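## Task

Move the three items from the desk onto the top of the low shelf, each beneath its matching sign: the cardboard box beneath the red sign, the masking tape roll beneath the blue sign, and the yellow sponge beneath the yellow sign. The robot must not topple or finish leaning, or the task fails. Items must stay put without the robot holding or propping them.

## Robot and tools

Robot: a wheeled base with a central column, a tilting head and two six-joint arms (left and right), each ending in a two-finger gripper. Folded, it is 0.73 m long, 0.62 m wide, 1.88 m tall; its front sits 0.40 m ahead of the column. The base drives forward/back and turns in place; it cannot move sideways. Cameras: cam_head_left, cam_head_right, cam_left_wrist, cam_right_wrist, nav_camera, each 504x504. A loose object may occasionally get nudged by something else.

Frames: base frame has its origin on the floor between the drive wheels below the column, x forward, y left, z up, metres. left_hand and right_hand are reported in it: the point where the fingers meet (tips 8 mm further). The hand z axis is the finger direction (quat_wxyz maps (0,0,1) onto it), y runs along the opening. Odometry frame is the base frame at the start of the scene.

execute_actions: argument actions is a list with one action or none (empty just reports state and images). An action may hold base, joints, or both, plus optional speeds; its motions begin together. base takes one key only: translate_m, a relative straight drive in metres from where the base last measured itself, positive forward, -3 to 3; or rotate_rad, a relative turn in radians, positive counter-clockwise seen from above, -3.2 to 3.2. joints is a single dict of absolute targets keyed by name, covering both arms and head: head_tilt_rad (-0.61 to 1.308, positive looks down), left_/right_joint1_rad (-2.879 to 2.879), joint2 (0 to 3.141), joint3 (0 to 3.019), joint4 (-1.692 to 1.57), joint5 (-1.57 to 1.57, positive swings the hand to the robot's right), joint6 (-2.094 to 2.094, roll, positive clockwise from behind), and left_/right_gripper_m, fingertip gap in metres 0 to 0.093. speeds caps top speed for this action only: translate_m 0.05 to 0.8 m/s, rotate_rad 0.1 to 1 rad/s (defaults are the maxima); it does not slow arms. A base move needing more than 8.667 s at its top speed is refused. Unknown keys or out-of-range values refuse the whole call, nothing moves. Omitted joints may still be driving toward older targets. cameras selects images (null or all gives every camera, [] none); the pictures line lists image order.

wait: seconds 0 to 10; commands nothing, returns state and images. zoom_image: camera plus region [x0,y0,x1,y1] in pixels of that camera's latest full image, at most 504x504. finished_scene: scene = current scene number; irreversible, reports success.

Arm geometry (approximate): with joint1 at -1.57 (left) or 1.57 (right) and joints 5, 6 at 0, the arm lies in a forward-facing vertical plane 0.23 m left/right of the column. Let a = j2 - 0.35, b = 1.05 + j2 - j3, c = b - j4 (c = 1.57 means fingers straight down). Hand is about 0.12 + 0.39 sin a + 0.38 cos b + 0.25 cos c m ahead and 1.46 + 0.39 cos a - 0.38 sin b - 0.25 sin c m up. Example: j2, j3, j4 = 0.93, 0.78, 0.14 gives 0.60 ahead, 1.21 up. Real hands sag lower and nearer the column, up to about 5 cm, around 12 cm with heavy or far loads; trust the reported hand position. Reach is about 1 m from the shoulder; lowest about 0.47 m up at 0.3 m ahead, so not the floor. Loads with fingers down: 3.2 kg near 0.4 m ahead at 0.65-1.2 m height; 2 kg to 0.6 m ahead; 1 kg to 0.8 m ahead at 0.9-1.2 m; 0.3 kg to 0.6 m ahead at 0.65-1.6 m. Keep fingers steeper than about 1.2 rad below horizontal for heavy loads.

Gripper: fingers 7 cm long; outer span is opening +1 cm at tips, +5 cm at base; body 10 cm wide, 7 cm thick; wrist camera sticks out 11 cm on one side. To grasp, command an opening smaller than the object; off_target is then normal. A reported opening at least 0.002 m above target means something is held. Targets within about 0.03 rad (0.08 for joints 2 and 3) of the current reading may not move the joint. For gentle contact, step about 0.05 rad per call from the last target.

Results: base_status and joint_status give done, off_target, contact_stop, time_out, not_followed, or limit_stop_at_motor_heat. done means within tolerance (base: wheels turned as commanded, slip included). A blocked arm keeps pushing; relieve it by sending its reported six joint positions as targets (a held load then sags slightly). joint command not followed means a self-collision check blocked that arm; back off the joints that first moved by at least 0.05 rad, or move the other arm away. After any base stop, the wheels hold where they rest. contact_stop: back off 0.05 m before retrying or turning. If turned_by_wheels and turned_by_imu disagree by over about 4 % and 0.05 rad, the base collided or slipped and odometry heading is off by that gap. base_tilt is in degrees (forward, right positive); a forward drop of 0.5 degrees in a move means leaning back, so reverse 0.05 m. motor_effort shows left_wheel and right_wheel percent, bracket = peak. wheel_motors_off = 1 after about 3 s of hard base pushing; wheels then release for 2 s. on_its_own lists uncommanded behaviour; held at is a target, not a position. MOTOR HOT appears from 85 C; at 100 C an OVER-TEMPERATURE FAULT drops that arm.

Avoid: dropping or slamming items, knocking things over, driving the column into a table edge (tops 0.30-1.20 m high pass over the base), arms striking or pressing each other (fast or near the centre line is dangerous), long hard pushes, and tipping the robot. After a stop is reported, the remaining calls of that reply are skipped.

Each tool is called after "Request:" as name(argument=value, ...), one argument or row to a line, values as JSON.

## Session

Request:
execute_actions(
  actions=[],
)

Scene clock: 0.00 s.
base_odometry: x=+0.000 y=+0.000 heading=+0.000 (m, m, rad; odometry frame)
turned_by_wheels: +0.000 (rad since the last result)
turned_by_imu: +0.000 (rad since the last result)
base_tilt: forward=+0.3 right=-0.3 (deg)
base_status: not commanded
joint_positions: head_tilt_rad=+0.881 left_joint1_rad=-1.566 left_joint2_rad=+0.880 left_joint3_rad=+0.395 left_joint4_rad=-0.907 left_joint5_rad=+0.007 left_joint6_rad=+0.084 left_gripper_m=+0.094 right_joint1_rad=+1.580 right_joint2_rad=+0.842 right_joint3_rad=+0.409 right_joint4_rad=-0.952 right_joint5_rad=+0.016 right_joint6_rad=+0.064 right_gripper_m=+0.094
joint_status: not commanded
wheel_motors_off: 0
motor_effort: left_wheel=+1 right_wheel=+4 (%)
left_hand: x=+0.1467 y=+0.2244 z=+1.2472 quat_wxyz=(+0.420, -0.035, -0.906, +0.019) (m; base frame)
right_hand: x=+0.1554 y=-0.2263 z=+1.2541 quat_wxyz=(+0.417, -0.022, -0.909, +0.018) (m; base frame)
pictures: cam_head_left, cam_head_right, cam_left_wrist, cam_right_wrist, nav_camera
Images, in order (width x height): cam_head_left 504x504, cam_head_right 504x504, cam_left_wrist 504x504, cam_right_wrist 504x504, nav_camera 504x504.

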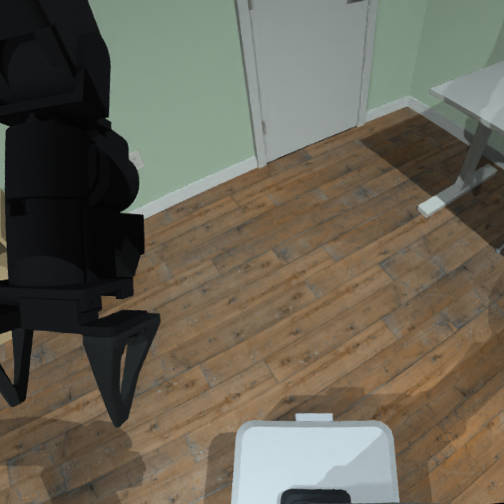

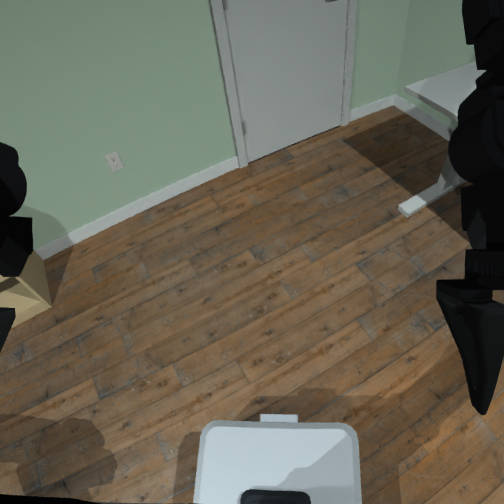

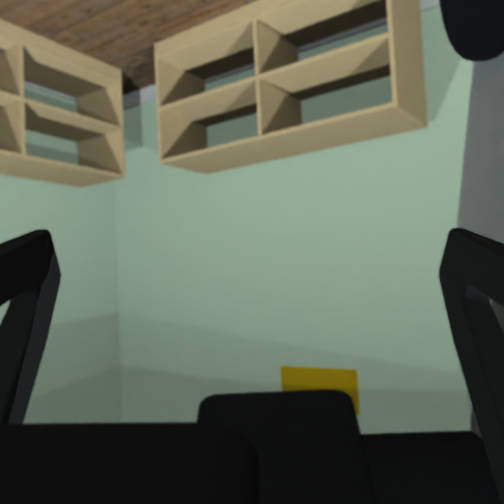

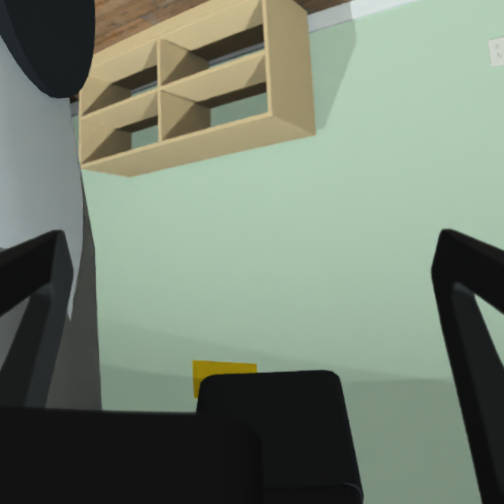

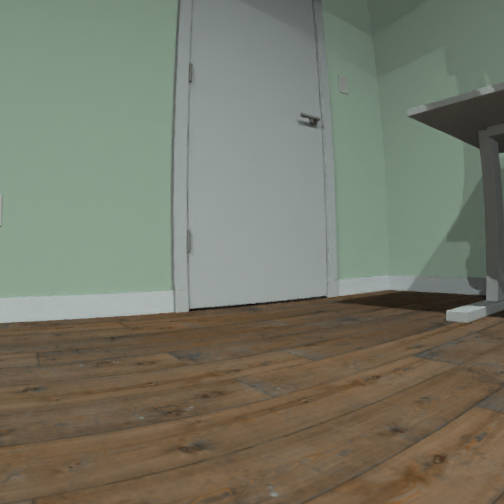

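Same layout; yellow is opposite the door wall.

Request:
execute_actions(
  actions=[
    {"base":{"rotate_rad":-0.95},"joints":{"head_tilt_rad":0.6}},
  ],
)

Scene clock: 2.63 s.
base_odometry: x=+0.000 y=+0.000 heading=-0.949 (m, m, rad; odometry frame)
turned_by_wheels: -0.949 (rad since the last result)
turned_by_imu: -0.951 (rad since the last result)
base_tilt: forward=+0.3 right=-0.3 (deg)
base_status: done
joint_positions: head_tilt_rad=+0.618 left_joint1_rad=-1.566 left_joint2_rad=+0.880 left_joint3_rad=+0.395 left_joint4_rad=-0.907 left_joint5_rad=+0.007 left_joint6_rad=+0.084 left_gripper_m=+0.094 right_joint1_rad=+1.580 right_joint2_rad=+0.842 right_joint3_rad=+0.409 right_joint4_rad=-0.952 right_joint5_rad=+0.016 right_joint6_rad=+0.064 right_gripper_m=+0.094
joint_status: all done
wheel_motors_off: 0
motor_effort: left_wheel=+5(37) right_wheel=-6(38) (%)
left_hand: x=+0.1467 y=+0.2244 z=+1.2472 quat_wxyz=(+0.420, -0.035, -0.906, +0.019) (m; base frame)
right_hand: x=+0.1554 y=-0.2263 z=+1.2541 quat_wxyz=(+0.417, -0.022, -0.909, +0.018) (m; base frame)
pictures: cam_head_left, cam_head_right, cam_left_wrist, cam_right_wrist, nav_camera
Images, in order (width x height): cam_head_left 504x504, cam_head_right 504x504, cam_left_wrist 504x504, cam_right_wrist 504x504, nav_camera 504x504.

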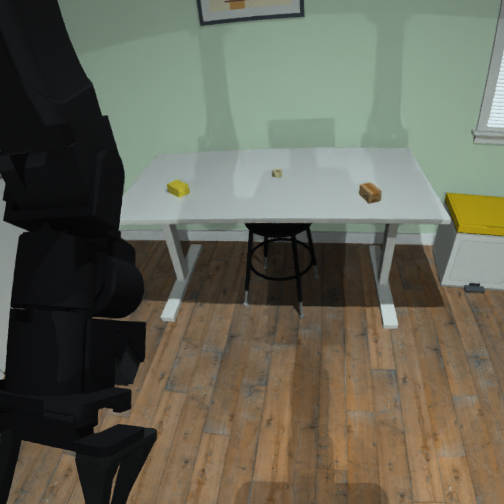

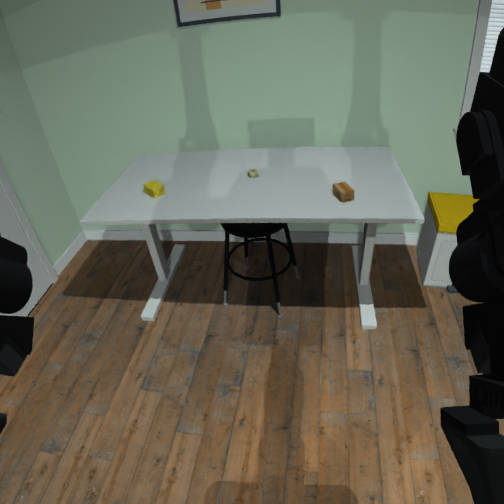

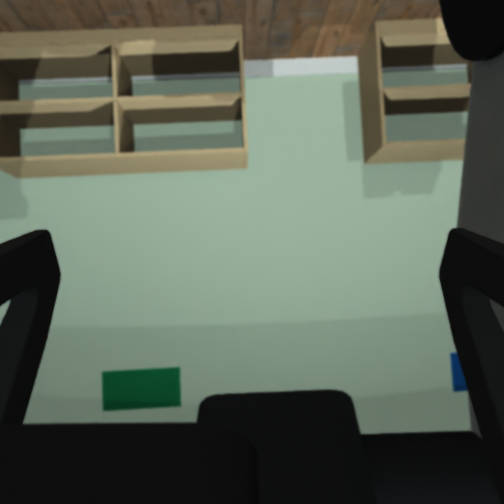

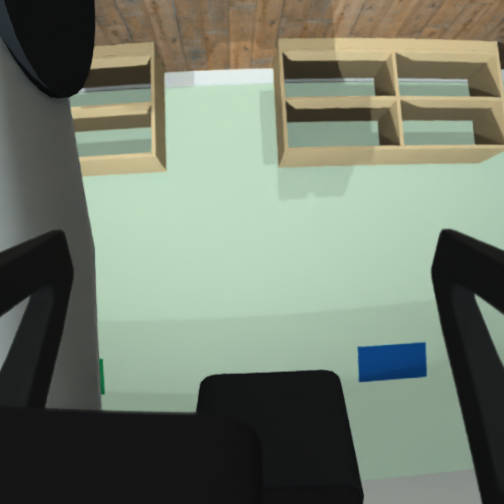

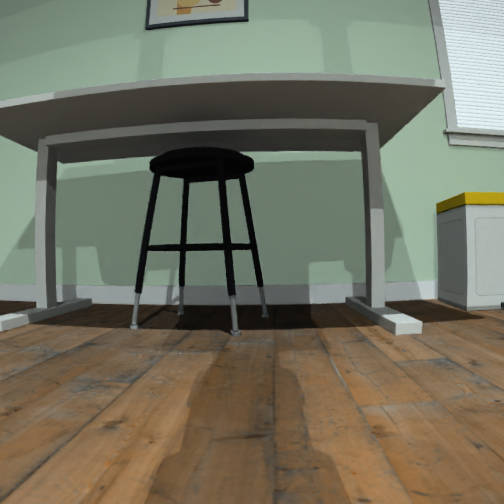

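Request:
execute_actions(
  actions=[
    {"base":{"rotate_rad":0.22},"joints":{"head_tilt_rad":0.96,"left_joint1_rad":-1.57,"left_joint2_rad":1.5,"left_joint3_rad":1.5,"left_joint4_rad":-0.52,"left_joint5_rad":0,"left_joint6_rad":0,"right_joint1_rad":1.57,"right_joint2_rad":1.5,"right_joint3_rad":1.5,"right_joint4_rad":-0.52,"right_joint5_rad":0,"right_joint6_rad":0}},
  ],
  cameras=[],
)

Request:
execute_actions(
  actions=[
    {"base":{"translate_m":0.85}},
  ],
)

Scene clock: 4.73 s.
base_odometry: x=+0.000 y=+0.000 heading=-0.730 (m, m, rad; odometry frame)
turned_by_wheels: +0.219 (rad since the last result)
turned_by_imu: +0.221 (rad since the last result)
base_tilt: forward=+0.3 right=-0.2 (deg)
base_status: done
joint_positions: head_tilt_rad=+0.960 left_joint1_rad=-1.566 left_joint2_rad=+1.497 left_joint3_rad=+1.490 left_joint4_rad=-0.523 left_joint5_rad=+0.004 left_joint6_rad=+0.014 left_gripper_m=+0.094 right_joint1_rad=+1.579 right_joint2_rad=+1.492 right_joint3_rad=+1.489 right_joint4_rad=-0.521 right_joint5_rad=+0.003 right_joint6_rad=+0.014 right_gripper_m=+0.094
joint_status: all done
wheel_motors_off: 0
motor_effort: left_wheel=-5(26) right_wheel=+8(28) (%)
left_hand: x=+0.6621 y=+0.2269 z=+1.0350 quat_wxyz=(+0.003, -0.006, -1.000, +0.000) (m; base frame)
right_hand: x=+0.6639 y=-0.2204 z=+1.0375 quat_wxyz=(+0.001, -0.005, -1.000, -0.002) (m; base frame)
pictures: none
No camera images: the call's "cameras" was empty. Leave "cameras" out to get every camera's image.

Scene clock: 7.87 s.
base_odometry: x=+0.633 y=-0.567 heading=-0.731 (m, m, rad; odometry frame)
turned_by_wheels: -0.001 (rad since the last result)
turned_by_imu: -0.002 (rad since the last result)
base_tilt: forward=+0.3 right=-0.3 (deg)
base_status: done
joint_positions: head_tilt_rad=+0.961 left_joint1_rad=-1.566 left_joint2_rad=+1.497 left_joint3_rad=+1.490 left_joint4_rad=-0.522 left_joint5_rad=+0.004 left_joint6_rad=+0.014 left_gripper_m=+0.094 right_joint1_rad=+1.579 right_joint2_rad=+1.492 right_joint3_rad=+1.489 right_joint4_rad=-0.521 right_joint5_rad=+0.003 right_joint6_rad=+0.014 right_gripper_m=+0.094
joint_status: not commanded
wheel_motors_off: 0
motor_effort: left_wheel=-2(54) right_wheel=+2(71) (%)
left_hand: x=+0.6624 y=+0.2269 z=+1.0350 quat_wxyz=(+0.003, -0.006, -1.000, +0.000) (m; base frame)
right_hand: x=+0.6645 y=-0.2204 z=+1.0376 quat_wxyz=(+0.000, -0.005, -1.000, -0.002) (m; base frame)
pictures: cam_head_left, cam_head_right, cam_left_wrist, cam_right_wrist, nav_camera
Images, in order (width x height): cam_head_left 504x504, cam_head_right 504x504, cam_left_wrist 504x504, cam_right_wrist 504x504, nav_camera 504x504.

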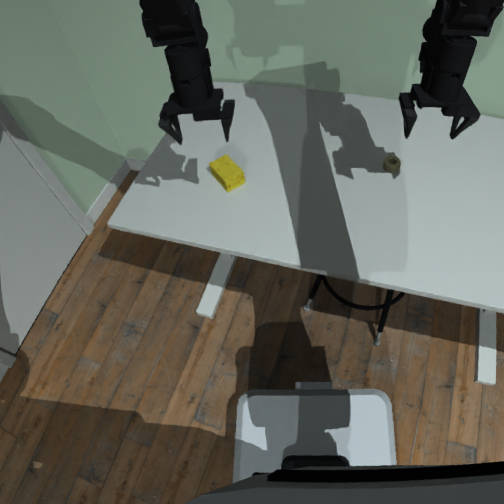

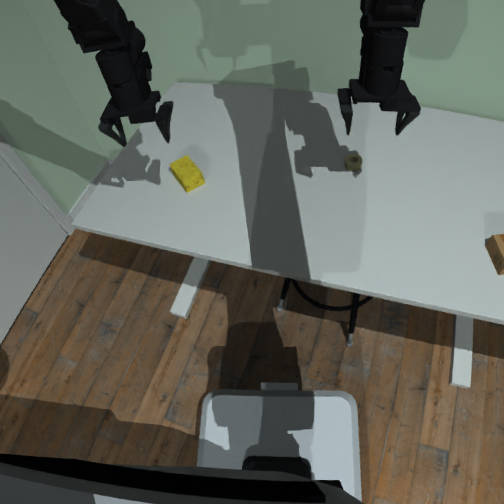

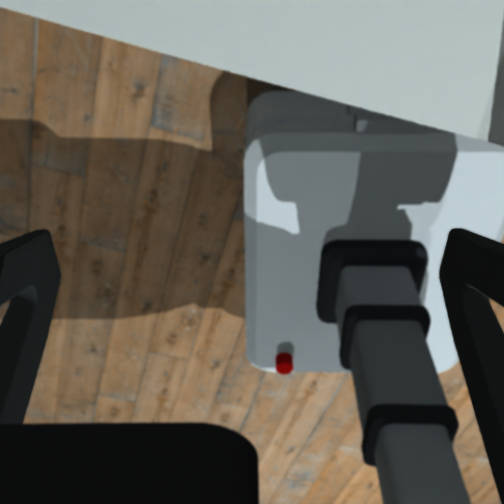

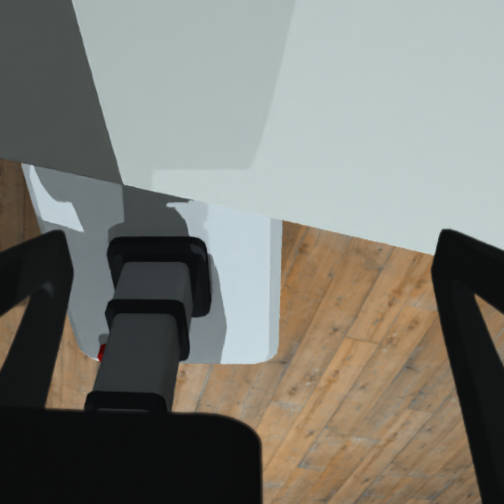

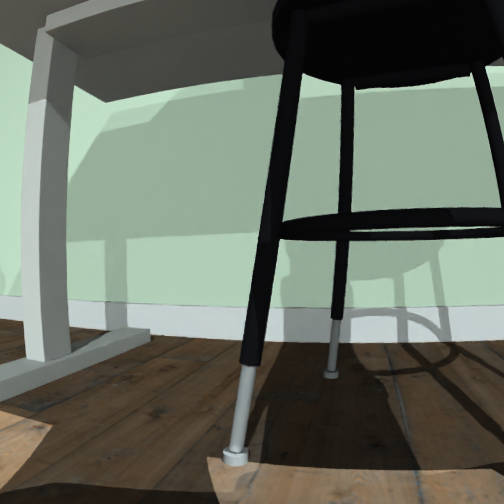

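Request:
execute_actions(
  actions=[
    {"base":{"translate_m":0.2},"joints":{"left_joint2_rad":1.97,"left_joint3_rad":1.79,"left_joint4_rad":-0.33,"left_joint6_rad":-0.7,"right_joint1_rad":1.54,"right_joint2_rad":2.12,"right_joint3_rad":2.15,"right_joint4_rad":-0.54}},
  ],
  cameras=["cam_head_left","cam_left_wrist","cam_right_wrist"],
)

Scene clock: 9.93 s.
base_odometry: x=+0.782 y=-0.701 heading=-0.732 (m, m, rad; odometry frame)
turned_by_wheels: -0.001 (rad since the last result)
turned_by_imu: -0.001 (rad since the last result)
base_tilt: forward=+0.3 right=-0.3 (deg)
base_status: done
joint_positions: head_tilt_rad=+0.961 left_joint1_rad=-1.566 left_joint2_rad=+1.964 left_joint3_rad=+1.780 left_joint4_rad=-0.329 left_joint5_rad=+0.004 left_joint6_rad=-0.686 left_gripper_m=+0.094 right_joint1_rad=+1.548 right_joint2_rad=+2.128 right_joint3_rad=+2.128 right_joint4_rad=-0.538 right_joint5_rad=+0.002 right_joint6_rad=+0.014 right_gripper_m=+0.094
joint_status: all done
wheel_motors_off: 0
motor_effort: left_wheel=-2(39) right_wheel=+1(38) (%)
left_hand: x=+0.6381 y=+0.2276 z=+0.8321 quat_wxyz=(-0.005, +0.337, -0.941, +0.002) (m; base frame)
right_hand: x=+0.6876 y=-0.2461 z=+0.7992 quat_wxyz=(+0.007, -0.013, -1.000, +0.011) (m; base frame)
pictures: cam_head_left, cam_left_wrist, cam_right_wrist
Images, in order (width x height): cam_head_left 504x504, cam_left_wrist 504x504, cam_right_wrist 504x504.

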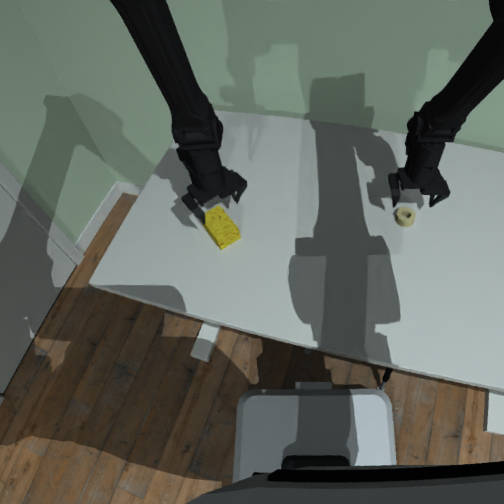

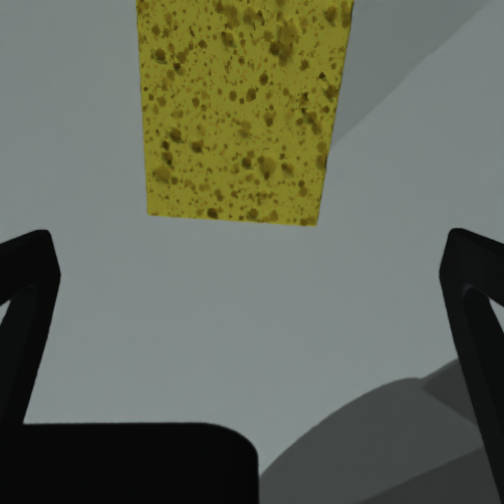

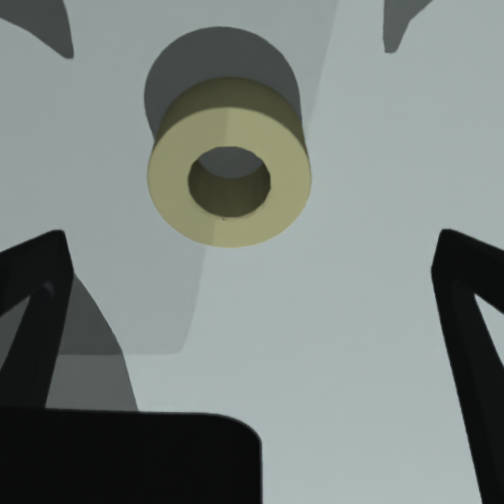

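Request:
execute_actions(
  actions=[
    {"joints":{"left_joint1_rad":-1.545,"left_joint2_rad":2.05,"left_joint3_rad":1.87,"left_joint6_rad":-0.63,"right_joint1_rad":1.565,"right_joint2_rad":2.2,"right_joint3_rad":2.22,"right_joint4_rad":-0.52}},
  ],
  cameras=[],
)

Request:
execute_actions(
  actions=[
    {"joints":{"left_joint2_rad":2.11,"left_joint3_rad":1.94,"right_joint2_rad":2.26,"right_joint3_rad":2.28}},
  ],
  cameras=["cam_left_wrist","cam_right_wrist"],
)

Scene clock: 10.93 s.
base_odometry: x=+0.782 y=-0.701 heading=-0.732 (m, m, rad; odometry frame)
turned_by_wheels: +0.000 (rad since the last result)
turned_by_imu: +0.000 (rad since the last result)
base_tilt: forward=+0.4 right=-0.3 (deg)
base_status: not commanded
joint_positions: head_tilt_rad=+0.961 left_joint1_rad=-1.549 left_joint2_rad=+2.046 left_joint3_rad=+1.857 left_joint4_rad=-0.329 left_joint5_rad=+0.004 left_joint6_rad=-0.640 left_gripper_m=+0.094 right_joint1_rad=+1.550 right_joint2_rad=+2.179 right_joint3_rad=+2.194 right_joint4_rad=-0.525 right_joint5_rad=+0.002 right_joint6_rad=+0.014 right_gripper_m=+0.094
joint_status: all done
wheel_motors_off: 0
motor_effort: left_wheel=-2(2) right_wheel=+2(2) (%)
left_hand: x=+0.6320 y=+0.2419 z=+0.8000 quat_wxyz=(-0.005, +0.320, -0.947, -0.006) (m; base frame)
right_hand: x=+0.6944 y=-0.2441 z=+0.7830 quat_wxyz=(-0.007, -0.012, -1.000, +0.010) (m; base frame)
pictures: none
No camera images: the call's "cameras" was empty. Leave "cameras" out to get every camera's image.

Scene clock: 11.70 s.
base_odometry: x=+0.782 y=-0.701 heading=-0.732 (m, m, rad; odometry frame)
turned_by_wheels: +0.000 (rad since the last result)
turned_by_imu: +0.000 (rad since the last result)
base_tilt: forward=+0.3 right=-0.3 (deg)
base_status: not commanded
joint_positions: head_tilt_rad=+0.961 left_joint1_rad=-1.549 left_joint2_rad=+2.099 left_joint3_rad=+1.922 left_joint4_rad=-0.329 left_joint5_rad=+0.004 left_joint6_rad=-0.640 left_gripper_m=+0.094 right_joint1_rad=+1.550 right_joint2_rad=+2.245 right_joint3_rad=+2.253 right_joint4_rad=-0.525 right_joint5_rad=+0.002 right_joint6_rad=+0.014 right_gripper_m=+0.094
joint_status: all done
wheel_motors_off: 0
motor_effort: left_wheel=-2(1) right_wheel=+2(2) (%)
left_hand: x=+0.6357 y=+0.2423 z=+0.7813 quat_wxyz=(-0.010, +0.320, -0.947, -0.004) (m; base frame)
right_hand: x=+0.6835 y=-0.2445 z=+0.7574 quat_wxyz=(-0.004, -0.012, -1.000, +0.010) (m; base frame)
pictures: cam_left_wrist, cam_right_wrist
Images, in order (width x height): cam_left_wrist 504x504, cam_right_wrist 504x504.

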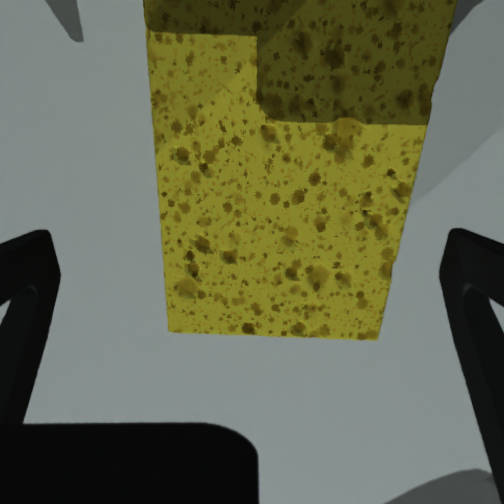

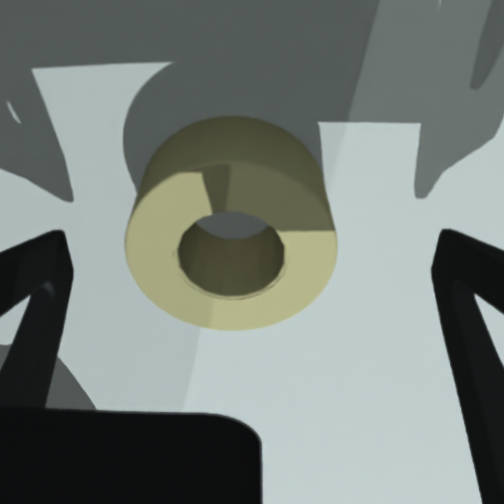

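Request:
execute_actions(
  actions=[
    {"joints":{"left_joint2_rad":2.17,"left_joint3_rad":2.035,"left_joint4_rad":-0.36,"right_joint2_rad":2.305,"right_joint3_rad":2.32}},
  ],
  cameras=[],
)

Request:
execute_actions(
  actions=[
    {"joints":{"left_joint2_rad":2.23,"left_joint3_rad":2.11,"right_gripper_m":0.03}},
  ],
  cameras=["cam_left_wrist","cam_right_wrist"],
)

Scene clock: 12.63 s.
base_odometry: x=+0.782 y=-0.701 heading=-0.732 (m, m, rad; odometry frame)
turned_by_wheels: +0.000 (rad since the last result)
turned_by_imu: +0.000 (rad since the last result)
base_tilt: forward=+0.3 right=-0.3 (deg)
base_status: not commanded
joint_positions: head_tilt_rad=+0.961 left_joint1_rad=-1.549 left_joint2_rad=+2.162 left_joint3_rad=+2.010 left_joint4_rad=-0.354 left_joint5_rad=+0.004 left_joint6_rad=-0.640 left_gripper_m=+0.094 right_joint1_rad=+1.550 right_joint2_rad=+2.285 right_joint3_rad=+2.292 right_joint4_rad=-0.525 right_joint5_rad=+0.002 right_joint6_rad=+0.014 right_gripper_m=+0.094
joint_status: all done
wheel_motors_off: 0
motor_effort: left_wheel=-2(2) right_wheel=+2(2) (%)
left_hand: x=+0.6402 y=+0.2427 z=+0.7615 quat_wxyz=(-0.011, +0.320, -0.947, -0.004) (m; base frame)
right_hand: x=+0.6771 y=-0.2447 z=+0.7424 quat_wxyz=(-0.003, -0.012, -1.000, +0.010) (m; base frame)
pictures: none
No camera images: the call's "cameras" was empty. Leave "cameras" out to get every camera's image.

Scene clock: 13.33 s.
base_odometry: x=+0.782 y=-0.701 heading=-0.732 (m, m, rad; odometry frame)
turned_by_wheels: +0.000 (rad since the last result)
turned_by_imu: +0.000 (rad since the last result)
base_tilt: forward=+0.4 right=-0.4 (deg)
base_status: not commanded
joint_positions: head_tilt_rad=+0.961 left_joint1_rad=-1.549 left_joint2_rad=+2.219 left_joint3_rad=+2.087 left_joint4_rad=-0.354 left_joint5_rad=+0.004 left_joint6_rad=-0.640 left_gripper_m=+0.094 right_joint1_rad=+1.550 right_joint2_rad=+2.285 right_joint3_rad=+2.292 right_joint4_rad=-0.525 right_joint5_rad=+0.002 right_joint6_rad=+0.014 right_gripper_m=+0.048
joint_status: right_gripper_m off_target (ended at +0.048, target +0.030); the others done
wheel_motors_off: 0
motor_effort: left_wheel=-2(2) right_wheel=+2(2) (%)
left_hand: x=+0.6464 y=+0.2431 z=+0.7433 quat_wxyz=(-0.020, +0.319, -0.947, -0.001) (m; base frame)
right_hand: x=+0.6771 y=-0.2446 z=+0.7424 quat_wxyz=(-0.003, -0.012, -1.000, +0.010) (m; base frame)
pictures: cam_left_wrist, cam_right_wrist
Images, in order (width x height): cam_left_wrist 504x504, cam_right_wrist 504x504.

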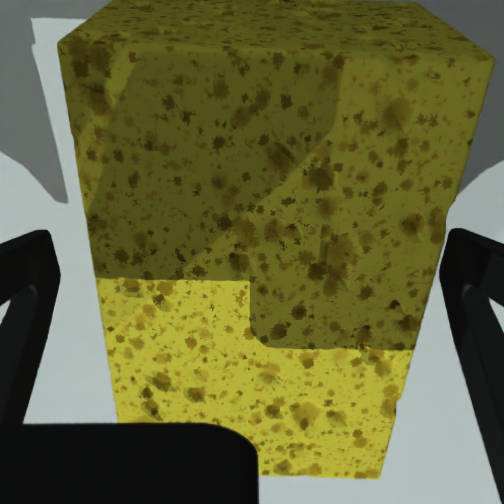

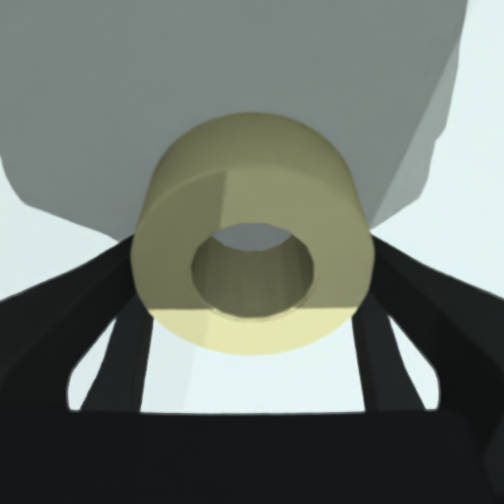

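Request:
execute_actions(
  actions=[
    {"joints":{"left_gripper_m":0.035}},
  ],
  cameras=[],
)

Request:
execute_actions(
  actions=[
    {"joints":{"left_joint1_rad":-1.57,"left_joint2_rad":1.95,"left_joint3_rad":1.75,"left_joint4_rad":-0.32,"right_joint2_rad":1.95,"right_joint3_rad":1.8,"right_joint4_rad":-0.37}},
  ],
  cameras=[],
)

Request:
execute_actions(
  actions=[
    {"base":{"translate_m":-2.3}},
  ],
  cameras=[],
)

Request:
execute_actions(
  actions=[
    {"base":{"rotate_rad":-1.82},"joints":{"left_joint6_rad":0,"left_joint2_rad":2.25,"left_joint3_rad":1.96,"left_joint4_rad":-0.24,"right_joint1_rad":1.57,"right_joint2_rad":2.2,"right_joint3_rad":1.9,"right_joint4_rad":-0.22}},
  ],
  cameras=["cam_head_left","cam_head_right"],
)

Scene clock: 14.33 s.
base_odometry: x=+0.782 y=-0.701 heading=-0.732 (m, m, rad; odometry frame)
turned_by_wheels: +0.000 (rad since the last result)
turned_by_imu: +0.000 (rad since the last result)
base_tilt: forward=+0.3 right=-0.2 (deg)
base_status: not commanded
joint_positions: head_tilt_rad=+0.961 left_joint1_rad=-1.549 left_joint2_rad=+2.219 left_joint3_rad=+2.087 left_joint4_rad=-0.354 left_joint5_rad=+0.003 left_joint6_rad=-0.640 left_gripper_m=+0.058 right_joint1_rad=+1.550 right_joint2_rad=+2.285 right_joint3_rad=+2.292 right_joint4_rad=-0.525 right_joint5_rad=+0.002 right_joint6_rad=+0.014 right_gripper_m=+0.048
joint_status: left_gripper_m off_target (ended at +0.058, target +0.035)
wheel_motors_off: 0
motor_effort: left_wheel=-2(2) right_wheel=+2(2) (%)
left_hand: x=+0.6464 y=+0.2432 z=+0.7433 quat_wxyz=(-0.020, +0.319, -0.947, -0.001) (m; base frame)
right_hand: x=+0.6771 y=-0.2446 z=+0.7424 quat_wxyz=(-0.003, -0.012, -1.000, +0.010) (m; base frame)
pictures: none
No camera images: the call's "cameras" was empty. Leave "cameras" out to get every camera's image.

Scene clock: 15.67 s.
base_odometry: x=+0.782 y=-0.701 heading=-0.732 (m, m, rad; odometry frame)
turned_by_wheels: +0.000 (rad since the last result)
turned_by_imu: +0.000 (rad since the last result)
base_tilt: forward=+0.4 right=-0.2 (deg)
base_status: not commanded
joint_positions: head_tilt_rad=+0.961 left_joint1_rad=-1.565 left_joint2_rad=+1.938 left_joint3_rad=+1.758 left_joint4_rad=-0.325 left_joint5_rad=+0.002 left_joint6_rad=-0.640 left_gripper_m=+0.058 right_joint1_rad=+1.550 right_joint2_rad=+1.938 right_joint3_rad=+1.806 right_joint4_rad=-0.373 right_joint5_rad=+0.002 right_joint6_rad=+0.014 right_gripper_m=+0.048
joint_status: all done
wheel_motors_off: 0
motor_effort: left_wheel=-2(2) right_wheel=+2(2) (%)
left_hand: x=+0.6414 y=+0.2288 z=+0.8424 quat_wxyz=(-0.009, +0.316, -0.949, +0.002) (m; base frame)
right_hand: x=+0.6586 y=-0.2425 z=+0.8491 quat_wxyz=(-0.009, -0.012, -1.000, +0.010) (m; base frame)
pictures: none
No camera images: the call's "cameras" was empty. Leave "cameras" out to get every camera's image.

Scene clock: 20.50 s.
base_odometry: x=-0.929 y=+0.837 heading=-0.733 (m, m, rad; odometry frame)
turned_by_wheels: -0.001 (rad since the last result)
turned_by_imu: +0.003 (rad since the last result)
base_tilt: forward=+0.3 right=-0.3 (deg)
base_status: done
joint_positions: head_tilt_rad=+0.961 left_joint1_rad=-1.565 left_joint2_rad=+1.942 left_joint3_rad=+1.754 left_joint4_rad=-0.324 left_joint5_rad=+0.002 left_joint6_rad=-0.640 left_gripper_m=+0.058 right_joint1_rad=+1.551 right_joint2_rad=+1.939 right_joint3_rad=+1.806 right_joint4_rad=-0.373 right_joint5_rad=+0.002 right_joint6_rad=+0.014 right_gripper_m=+0.048
joint_status: not commanded
wheel_motors_off: 0
motor_effort: left_wheel=-2(62) right_wheel=+2(50) (%)
left_hand: x=+0.6376 y=+0.2288 z=+0.8403 quat_wxyz=(-0.006, +0.316, -0.949, +0.001) (m; base frame)
right_hand: x=+0.6584 y=-0.2419 z=+0.8489 quat_wxyz=(-0.009, -0.012, -1.000, +0.009) (m; base frame)
pictures: none
No camera images: the call's "cameras" was empty. Leave "cameras" out to get every camera's image.

Scene clock: 23.90 s.
base_odometry: x=-0.929 y=+0.837 heading=-2.552 (m, m, rad; odometry frame)
turned_by_wheels: -1.819 (rad since the last result)
turned_by_imu: -1.828 (rad since the last result)
base_tilt: forward=+0.4 right=-0.3 (deg)
base_status: done
joint_positions: head_tilt_rad=+0.961 left_joint1_rad=-1.575 left_joint2_rad=+2.246 left_joint3_rad=+1.955 left_joint4_rad=-0.241 left_joint5_rad=+0.002 left_joint6_rad=-0.015 left_gripper_m=+0.058 right_joint1_rad=+1.565 right_joint2_rad=+2.206 right_joint3_rad=+1.893 right_joint4_rad=-0.220 right_joint5_rad=+0.002 right_joint6_rad=+0.014 right_gripper_m=+0.048
joint_status: all done
wheel_motors_off: 0
motor_effort: left_wheel=+6(51) right_wheel=-8(41) (%)
left_hand: x=+0.5743 y=+0.2207 z=+0.7145 quat_wxyz=(+0.004, +0.006, -1.000, +0.003) (m; base frame)
right_hand: x=+0.5699 y=-0.2308 z=+0.7270 quat_wxyz=(+0.005, -0.008, -1.000, +0.003) (m; base frame)
pictures: cam_head_left, cam_head_right
Images, in order (width x height): cam_head_left 504x504, cam_head_right 504x504.

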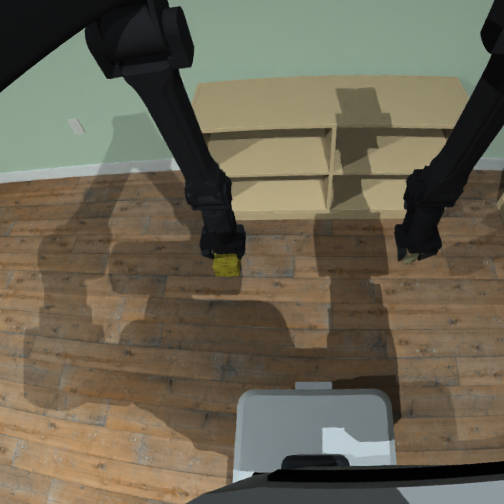

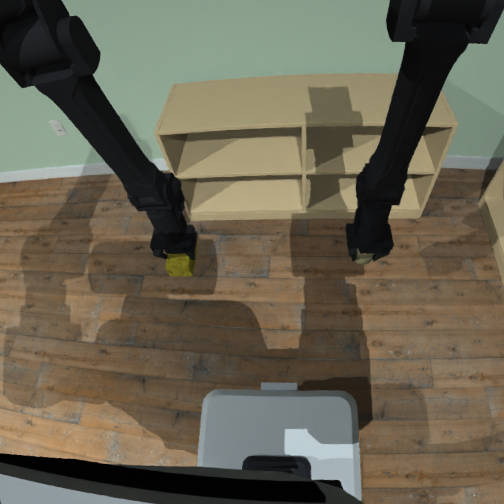

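Request:
execute_actions(
  actions=[
    {"base":{"translate_m":0.83},"joints":{"head_tilt_rad":1.15}},
  ],
  cameras=[],
)

Request:
execute_actions(
  actions=[
    {"joints":{"left_joint2_rad":2.41,"left_joint3_rad":2.135}},
  ],
  cameras=["cam_head_left","cam_left_wrist"],
)

Scene clock: 27.03 s.
base_odometry: x=-1.619 y=+0.375 heading=-2.552 (m, m, rad; odometry frame)
turned_by_wheels: +0.000 (rad since the last result)
turned_by_imu: -0.002 (rad since the last result)
base_tilt: forward=+0.4 right=-0.2 (deg)
base_status: done
joint_positions: head_tilt_rad=+1.149 left_joint1_rad=-1.575 left_joint2_rad=+2.246 left_joint3_rad=+1.956 left_joint4_rad=-0.241 left_joint5_rad=+0.002 left_joint6_rad=-0.015 left_gripper_m=+0.058 right_joint1_rad=+1.565 right_joint2_rad=+2.205 right_joint3_rad=+1.895 right_joint4_rad=-0.220 right_joint5_rad=+0.002 right_joint6_rad=+0.014 right_gripper_m=+0.048
joint_status: all done
wheel_motors_off: 0
motor_effort: left_wheel=+0(55) right_wheel=-1(52) (%)
left_hand: x=+0.5742 y=+0.2207 z=+0.7143 quat_wxyz=(+0.004, +0.006, -1.000, +0.003) (m; base frame)
right_hand: x=+0.5719 y=-0.2308 z=+0.7278 quat_wxyz=(+0.003, -0.008, -1.000, +0.003) (m; base frame)
pictures: none
No camera images: the call's "cameras" was empty. Leave "cameras" out to get every camera's image.

Scene clock: 28.07 s.
base_odometry: x=-1.619 y=+0.375 heading=-2.552 (m, m, rad; odometry frame)
turned_by_wheels: +0.000 (rad since the last result)
turned_by_imu: +0.000 (rad since the last result)
base_tilt: forward=+0.3 right=-0.3 (deg)
base_status: not commanded
joint_positions: head_tilt_rad=+1.149 left_joint1_rad=-1.575 left_joint2_rad=+2.421 left_joint3_rad=+2.121 left_joint4_rad=-0.241 left_joint5_rad=+0.002 left_joint6_rad=-0.015 left_gripper_m=+0.058 right_joint1_rad=+1.565 right_joint2_rad=+2.205 right_joint3_rad=+1.895 right_joint4_rad=-0.220 right_joint5_rad=+0.002 right_joint6_rad=+0.014 right_gripper_m=+0.048
joint_status: all done
wheel_motors_off: 0
motor_effort: left_wheel=+0(1) right_wheel=+0(0) (%)
left_hand: x=+0.5411 y=+0.2206 z=+0.6521 quat_wxyz=(+0.009, +0.006, -1.000, +0.003) (m; base frame)
right_hand: x=+0.5719 y=-0.2308 z=+0.7278 quat_wxyz=(+0.003, -0.008, -1.000, +0.003) (m; base frame)
pictures: cam_head_left, cam_left_wrist
Images, in order (width x height): cam_head_left 504x504, cam_left_wrist 504x504.

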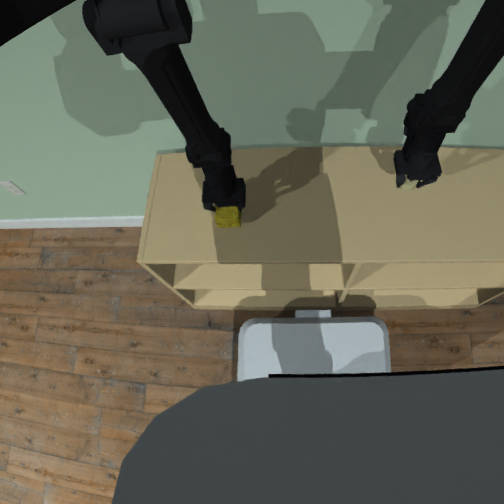

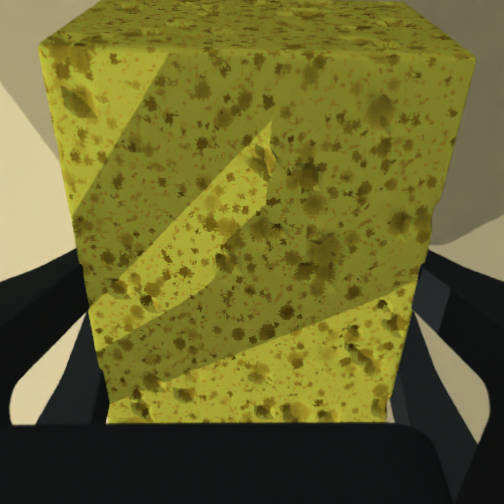

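Request:
execute_actions(
  actions=[
    {"joints":{"left_joint2_rad":2.485,"left_joint3_rad":2.215}},
  ],
  cameras=[],
)

Request:
execute_actions(
  actions=[
    {"joints":{"left_gripper_m":0.093}},
  ],
  cameras=["cam_left_wrist"],
)

Request:
execute_actions(
  actions=[
    {"joints":{"left_joint2_rad":2.1,"left_joint3_rad":1.75}},
  ],
  cameras=[],
)

Request:
execute_actions(
  actions=[
    {"base":{"translate_m":-0.15},"joints":{"left_joint2_rad":1.8,"left_joint3_rad":1.4,"left_joint4_rad":-0.12}},
  ],
  cameras=["cam_head_left"],
)

Request:
execute_actions(
  actions=[
    {"base":{"rotate_rad":-1.56},"joints":{"head_tilt_rad":0.95}},
  ],
  cameras=["cam_head_left"],
)

Scene clock: 29.07 s.
base_odometry: x=-1.619 y=+0.375 heading=-2.552 (m, m, rad; odometry frame)
turned_by_wheels: +0.000 (rad since the last result)
turned_by_imu: +0.000 (rad since the last result)
base_tilt: forward=+0.3 right=-0.2 (deg)
base_status: not commanded
joint_positions: head_tilt_rad=+1.149 left_joint1_rad=-1.575 left_joint2_rad=+2.474 left_joint3_rad=+2.202 left_joint4_rad=-0.241 left_joint5_rad=+0.002 left_joint6_rad=-0.015 left_gripper_m=+0.058 right_joint1_rad=+1.565 right_joint2_rad=+2.205 right_joint3_rad=+1.895 right_joint4_rad=-0.220 right_joint5_rad=+0.002 right_joint6_rad=+0.014 right_gripper_m=+0.048
joint_status: all done
wheel_motors_off: 0
motor_effort: left_wheel=-1(0) right_wheel=+0(1) (%)
left_hand: x=+0.5485 y=+0.2205 z=+0.6372 quat_wxyz=(-0.006, +0.007, -1.000, +0.003) (m; base frame)
right_hand: x=+0.5719 y=-0.2308 z=+0.7278 quat_wxyz=(+0.003, -0.008, -1.000, +0.003) (m; base frame)
pictures: none
No camera images: the call's "cameras" was empty. Leave "cameras" out to get every camera's image.

Scene clock: 29.70 s.
base_odometry: x=-1.619 y=+0.375 heading=-2.552 (m, m, rad; odometry frame)
turned_by_wheels: +0.000 (rad since the last result)
turned_by_imu: +0.000 (rad since the last result)
base_tilt: forward=+0.3 right=-0.3 (deg)
base_status: not commanded
joint_positions: head_tilt_rad=+1.149 left_joint1_rad=-1.575 left_joint2_rad=+2.474 left_joint3_rad=+2.202 left_joint4_rad=-0.241 left_joint5_rad=+0.002 left_joint6_rad=-0.015 left_gripper_m=+0.093 right_joint1_rad=+1.565 right_joint2_rad=+2.205 right_joint3_rad=+1.895 right_joint4_rad=-0.220 right_joint5_rad=+0.002 right_joint6_rad=+0.014 right_gripper_m=+0.048
joint_status: all done
wheel_motors_off: 0
motor_effort: left_wheel=+0(0) right_wheel=+1(0) (%)
left_hand: x=+0.5485 y=+0.2205 z=+0.6372 quat_wxyz=(-0.006, +0.007, -1.000, +0.003) (m; base frame)
right_hand: x=+0.5719 y=-0.2308 z=+0.7278 quat_wxyz=(+0.003, -0.008, -1.000, +0.003) (m; base frame)
pictures: cam_left_wrist
Images, in order (width x height): cam_left_wrist 504x504.

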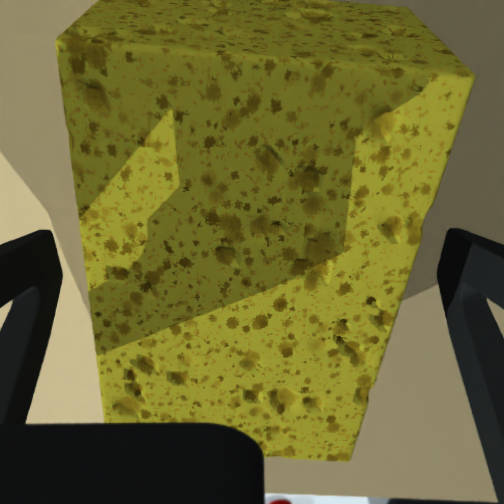

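Scene clock: 31.17 s.
base_odometry: x=-1.619 y=+0.375 heading=-2.552 (m, m, rad; odometry frame)
turned_by_wheels: +0.000 (rad since the last result)
turned_by_imu: +0.000 (rad since the last result)
base_tilt: forward=+0.3 right=-0.3 (deg)
base_status: not commanded
joint_positions: head_tilt_rad=+1.149 left_joint1_rad=-1.575 left_joint2_rad=+2.096 left_joint3_rad=+1.754 left_joint4_rad=-0.241 left_joint5_rad=+0.002 left_joint6_rad=-0.015 left_gripper_m=+0.093 right_joint1_rad=+1.565 right_joint2_rad=+2.205 right_joint3_rad=+1.895 right_joint4_rad=-0.220 right_joint5_rad=+0.002 right_joint6_rad=+0.014 right_gripper_m=+0.048
joint_status: all done
wheel_motors_off: 0
motor_effort: left_wheel=+0(0) right_wheel=+0(0) (%)
left_hand: x=+0.5566 y=+0.2209 z=+0.7664 quat_wxyz=(+0.030, +0.006, -1.000, +0.003) (m; base frame)
right_hand: x=+0.5719 y=-0.2308 z=+0.7278 quat_wxyz=(+0.003, -0.008, -1.000, +0.003) (m; base frame)
pictures: none
No camera images: the call's "cameras" was empty. Leave "cameras" out to get every camera's image.

Scene clock: 32.90 s.
base_odometry: x=-1.494 y=+0.459 heading=-2.552 (m, m, rad; odometry frame)
turned_by_wheels: +0.000 (rad since the last result)
turned_by_imu: +0.001 (rad since the last result)
base_tilt: forward=+0.3 right=-0.3 (deg)
base_status: done
joint_positions: head_tilt_rad=+1.150 left_joint1_rad=-1.575 left_joint2_rad=+1.798 left_joint3_rad=+1.399 left_joint4_rad=-0.126 left_joint5_rad=+0.002 left_joint6_rad=-0.015 left_gripper_m=+0.093 right_joint1_rad=+1.565 right_joint2_rad=+2.205 right_joint3_rad=+1.894 right_joint4_rad=-0.220 right_joint5_rad=+0.002 right_joint6_rad=+0.014 right_gripper_m=+0.048
joint_status: all done
wheel_motors_off: 0
motor_effort: left_wheel=+1(36) right_wheel=+0(35) (%)
left_hand: x=+0.5528 y=+0.2213 z=+0.8768 quat_wxyz=(+0.001, +0.006, -1.000, +0.003) (m; base frame)
right_hand: x=+0.5717 y=-0.2308 z=+0.7278 quat_wxyz=(+0.004, -0.008, -1.000, +0.003) (m; base frame)
pictures: cam_head_left
Images, in order (width x height): cam_head_left 504x504.

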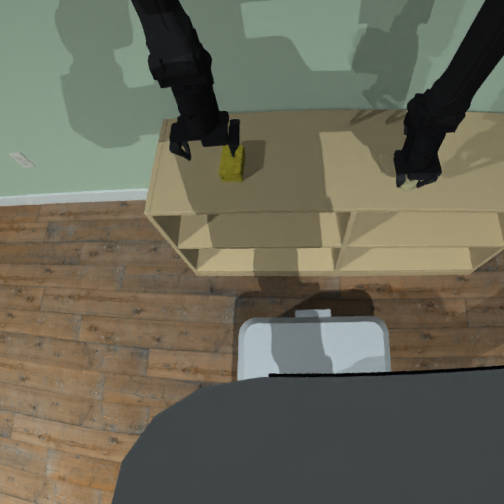

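Scene clock: 36.03 s.
base_odometry: x=-1.494 y=+0.459 heading=+2.173 (m, m, rad; odometry frame)
turned_by_wheels: -1.559 (rad since the last result)
turned_by_imu: -1.565 (rad since the last result)
base_tilt: forward=+0.3 right=-0.3 (deg)
base_status: done
joint_positions: head_tilt_rad=+0.964 left_joint1_rad=-1.570 left_joint2_rad=+1.798 left_joint3_rad=+1.399 left_joint4_rad=-0.126 left_joint5_rad=+0.002 left_joint6_rad=-0.015 left_gripper_m=+0.093 right_joint1_rad=+1.566 right_joint2_rad=+2.205 right_joint3_rad=+1.894 right_joint4_rad=-0.220 right_joint5_rad=+0.002 right_joint6_rad=+0.014 right_gripper_m=+0.048
joint_status: all done
wheel_motors_off: 0
motor_effort: left_wheel=+7(47) right_wheel=-8(55) (%)
left_hand: x=+0.5528 y=+0.2250 z=+0.8768 quat_wxyz=(+0.001, +0.008, -1.000, +0.001) (m; base frame)
right_hand: x=+0.5717 y=-0.2297 z=+0.7278 quat_wxyz=(+0.004, -0.008, -1.000, +0.003) (m; base frame)
pictures: cam_head_left
Images, in order (width x height): cam_head_left 504x504.

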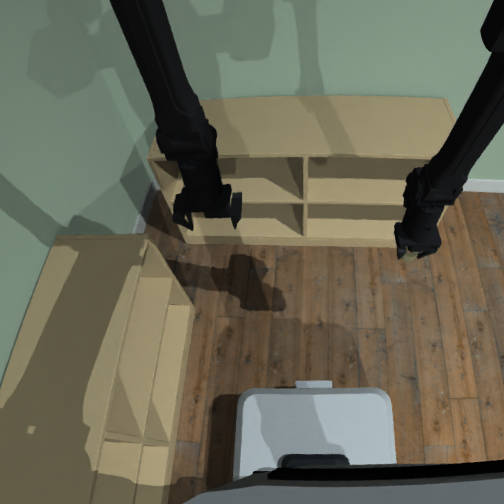

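Request:
execute_actions(
  actions=[
    {"base":{"translate_m":0.66},"joints":{"head_tilt_rad":1.15,"right_joint2_rad":2.32,"right_joint3_rad":2.03}},
  ],
  cameras=[],
)

Request:
execute_actions(
  actions=[
    {"joints":{"right_joint2_rad":2.43,"right_joint3_rad":2.145,"left_joint2_rad":0.88,"left_joint3_rad":0.43,"left_joint4_rad":-0.95}},
  ],
  cameras=[],
)

Request:
execute_actions(
  actions=[
    {"joints":{"right_joint2_rad":2.495,"right_joint3_rad":2.205}},
  ],
  cameras=["cam_head_right","cam_right_wrist"],
)

Scene clock: 39.17 s.
base_odometry: x=-1.868 y=+1.003 heading=+2.173 (m, m, rad; odometry frame)
turned_by_wheels: +0.000 (rad since the last result)
turned_by_imu: -0.001 (rad since the last result)
base_tilt: forward=+0.4 right=-0.3 (deg)
base_status: done
joint_positions: head_tilt_rad=+1.149 left_joint1_rad=-1.570 left_joint2_rad=+1.799 left_joint3_rad=+1.402 left_joint4_rad=-0.125 left_joint5_rad=+0.002 left_joint6_rad=-0.015 left_gripper_m=+0.093 right_joint1_rad=+1.566 right_joint2_rad=+2.327 right_joint3_rad=+2.022 right_joint4_rad=-0.220 right_joint5_rad=+0.002 right_joint6_rad=+0.014 right_gripper_m=+0.048
joint_status: all done
wheel_motors_off: 0
motor_effort: left_wheel=+0(57) right_wheel=+0(56) (%)
left_hand: x=+0.5540 y=+0.2250 z=+0.8766 quat_wxyz=(+0.000, +0.008, -1.000, +0.001) (m; base frame)
right_hand: x=+0.5594 y=-0.2299 z=+0.6842 quat_wxyz=(+0.001, -0.008, -1.000, +0.003) (m; base frame)
pictures: none
No camera images: the call's "cameras" was empty. Leave "cameras" out to get every camera's image.

Scene clock: 40.73 s.
base_odometry: x=-1.868 y=+1.003 heading=+2.173 (m, m, rad; odometry frame)
turned_by_wheels: +0.000 (rad since the last result)
turned_by_imu: +0.000 (rad since the last result)
base_tilt: forward=+0.3 right=-0.3 (deg)
base_status: not commanded
joint_positions: head_tilt_rad=+1.149 left_joint1_rad=-1.570 left_joint2_rad=+0.884 left_joint3_rad=+0.425 left_joint4_rad=-0.946 left_joint5_rad=+0.002 left_joint6_rad=-0.015 left_gripper_m=+0.093 right_joint1_rad=+1.566 right_joint2_rad=+2.419 right_joint3_rad=+2.135 right_joint4_rad=-0.220 right_joint5_rad=+0.002 right_joint6_rad=+0.014 right_gripper_m=+0.048
joint_status: all done
wheel_motors_off: 0
motor_effort: left_wheel=-1(2) right_wheel=+0(1) (%)
left_hand: x=+0.1557 y=+0.2244 z=+1.2493 quat_wxyz=(+0.427, +0.008, -0.904, -0.002) (m; base frame)
right_hand: x=+0.5562 y=-0.2300 z=+0.6540 quat_wxyz=(-0.010, -0.008, -1.000, +0.003) (m; base frame)
pictures: none
No camera images: the call's "cameras" was empty. Leave "cameras" out to get every camera's image.

Scene clock: 41.53 s.
base_odometry: x=-1.868 y=+1.003 heading=+2.173 (m, m, rad; odometry frame)
turned_by_wheels: +0.000 (rad since the last result)
turned_by_imu: +0.000 (rad since the last result)
base_tilt: forward=+0.3 right=-0.2 (deg)
base_status: not commanded
joint_positions: head_tilt_rad=+1.149 left_joint1_rad=-1.570 left_joint2_rad=+0.884 left_joint3_rad=+0.425 left_joint4_rad=-0.946 left_joint5_rad=+0.002 left_joint6_rad=-0.015 left_gripper_m=+0.093 right_joint1_rad=+1.566 right_joint2_rad=+2.484 right_joint3_rad=+2.195 right_joint4_rad=-0.220 right_joint5_rad=+0.002 right_joint6_rad=+0.014 right_gripper_m=+0.048
joint_status: all done
wheel_motors_off: 0
motor_effort: left_wheel=-1(1) right_wheel=+0(0) (%)
left_hand: x=+0.1557 y=+0.2244 z=+1.2493 quat_wxyz=(+0.427, +0.008, -0.904, -0.002) (m; base frame)
right_hand: x=+0.5405 y=-0.2301 z=+0.6322 quat_wxyz=(-0.007, -0.008, -1.000, +0.003) (m; base frame)
pictures: cam_head_right, cam_right_wrist
Images, in order (width x height): cam_head_right 504x504, cam_right_wrist 504x504.

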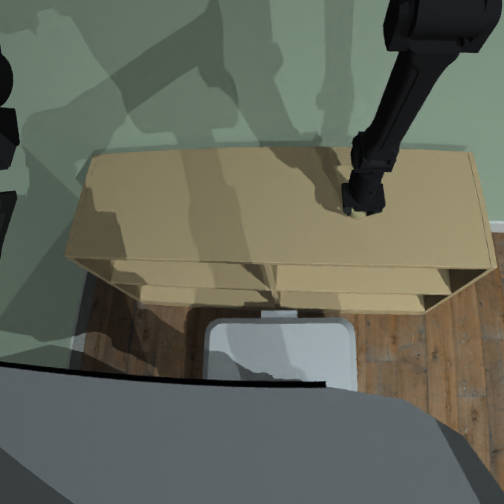

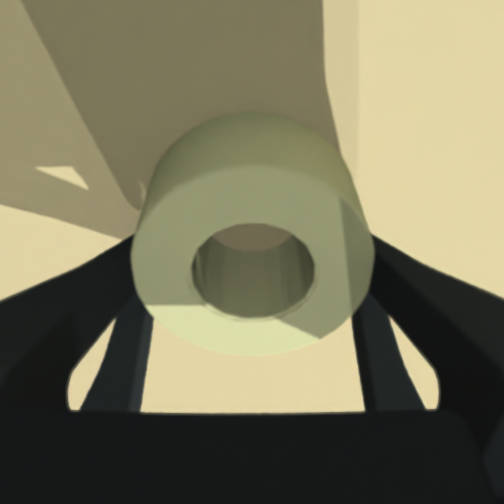

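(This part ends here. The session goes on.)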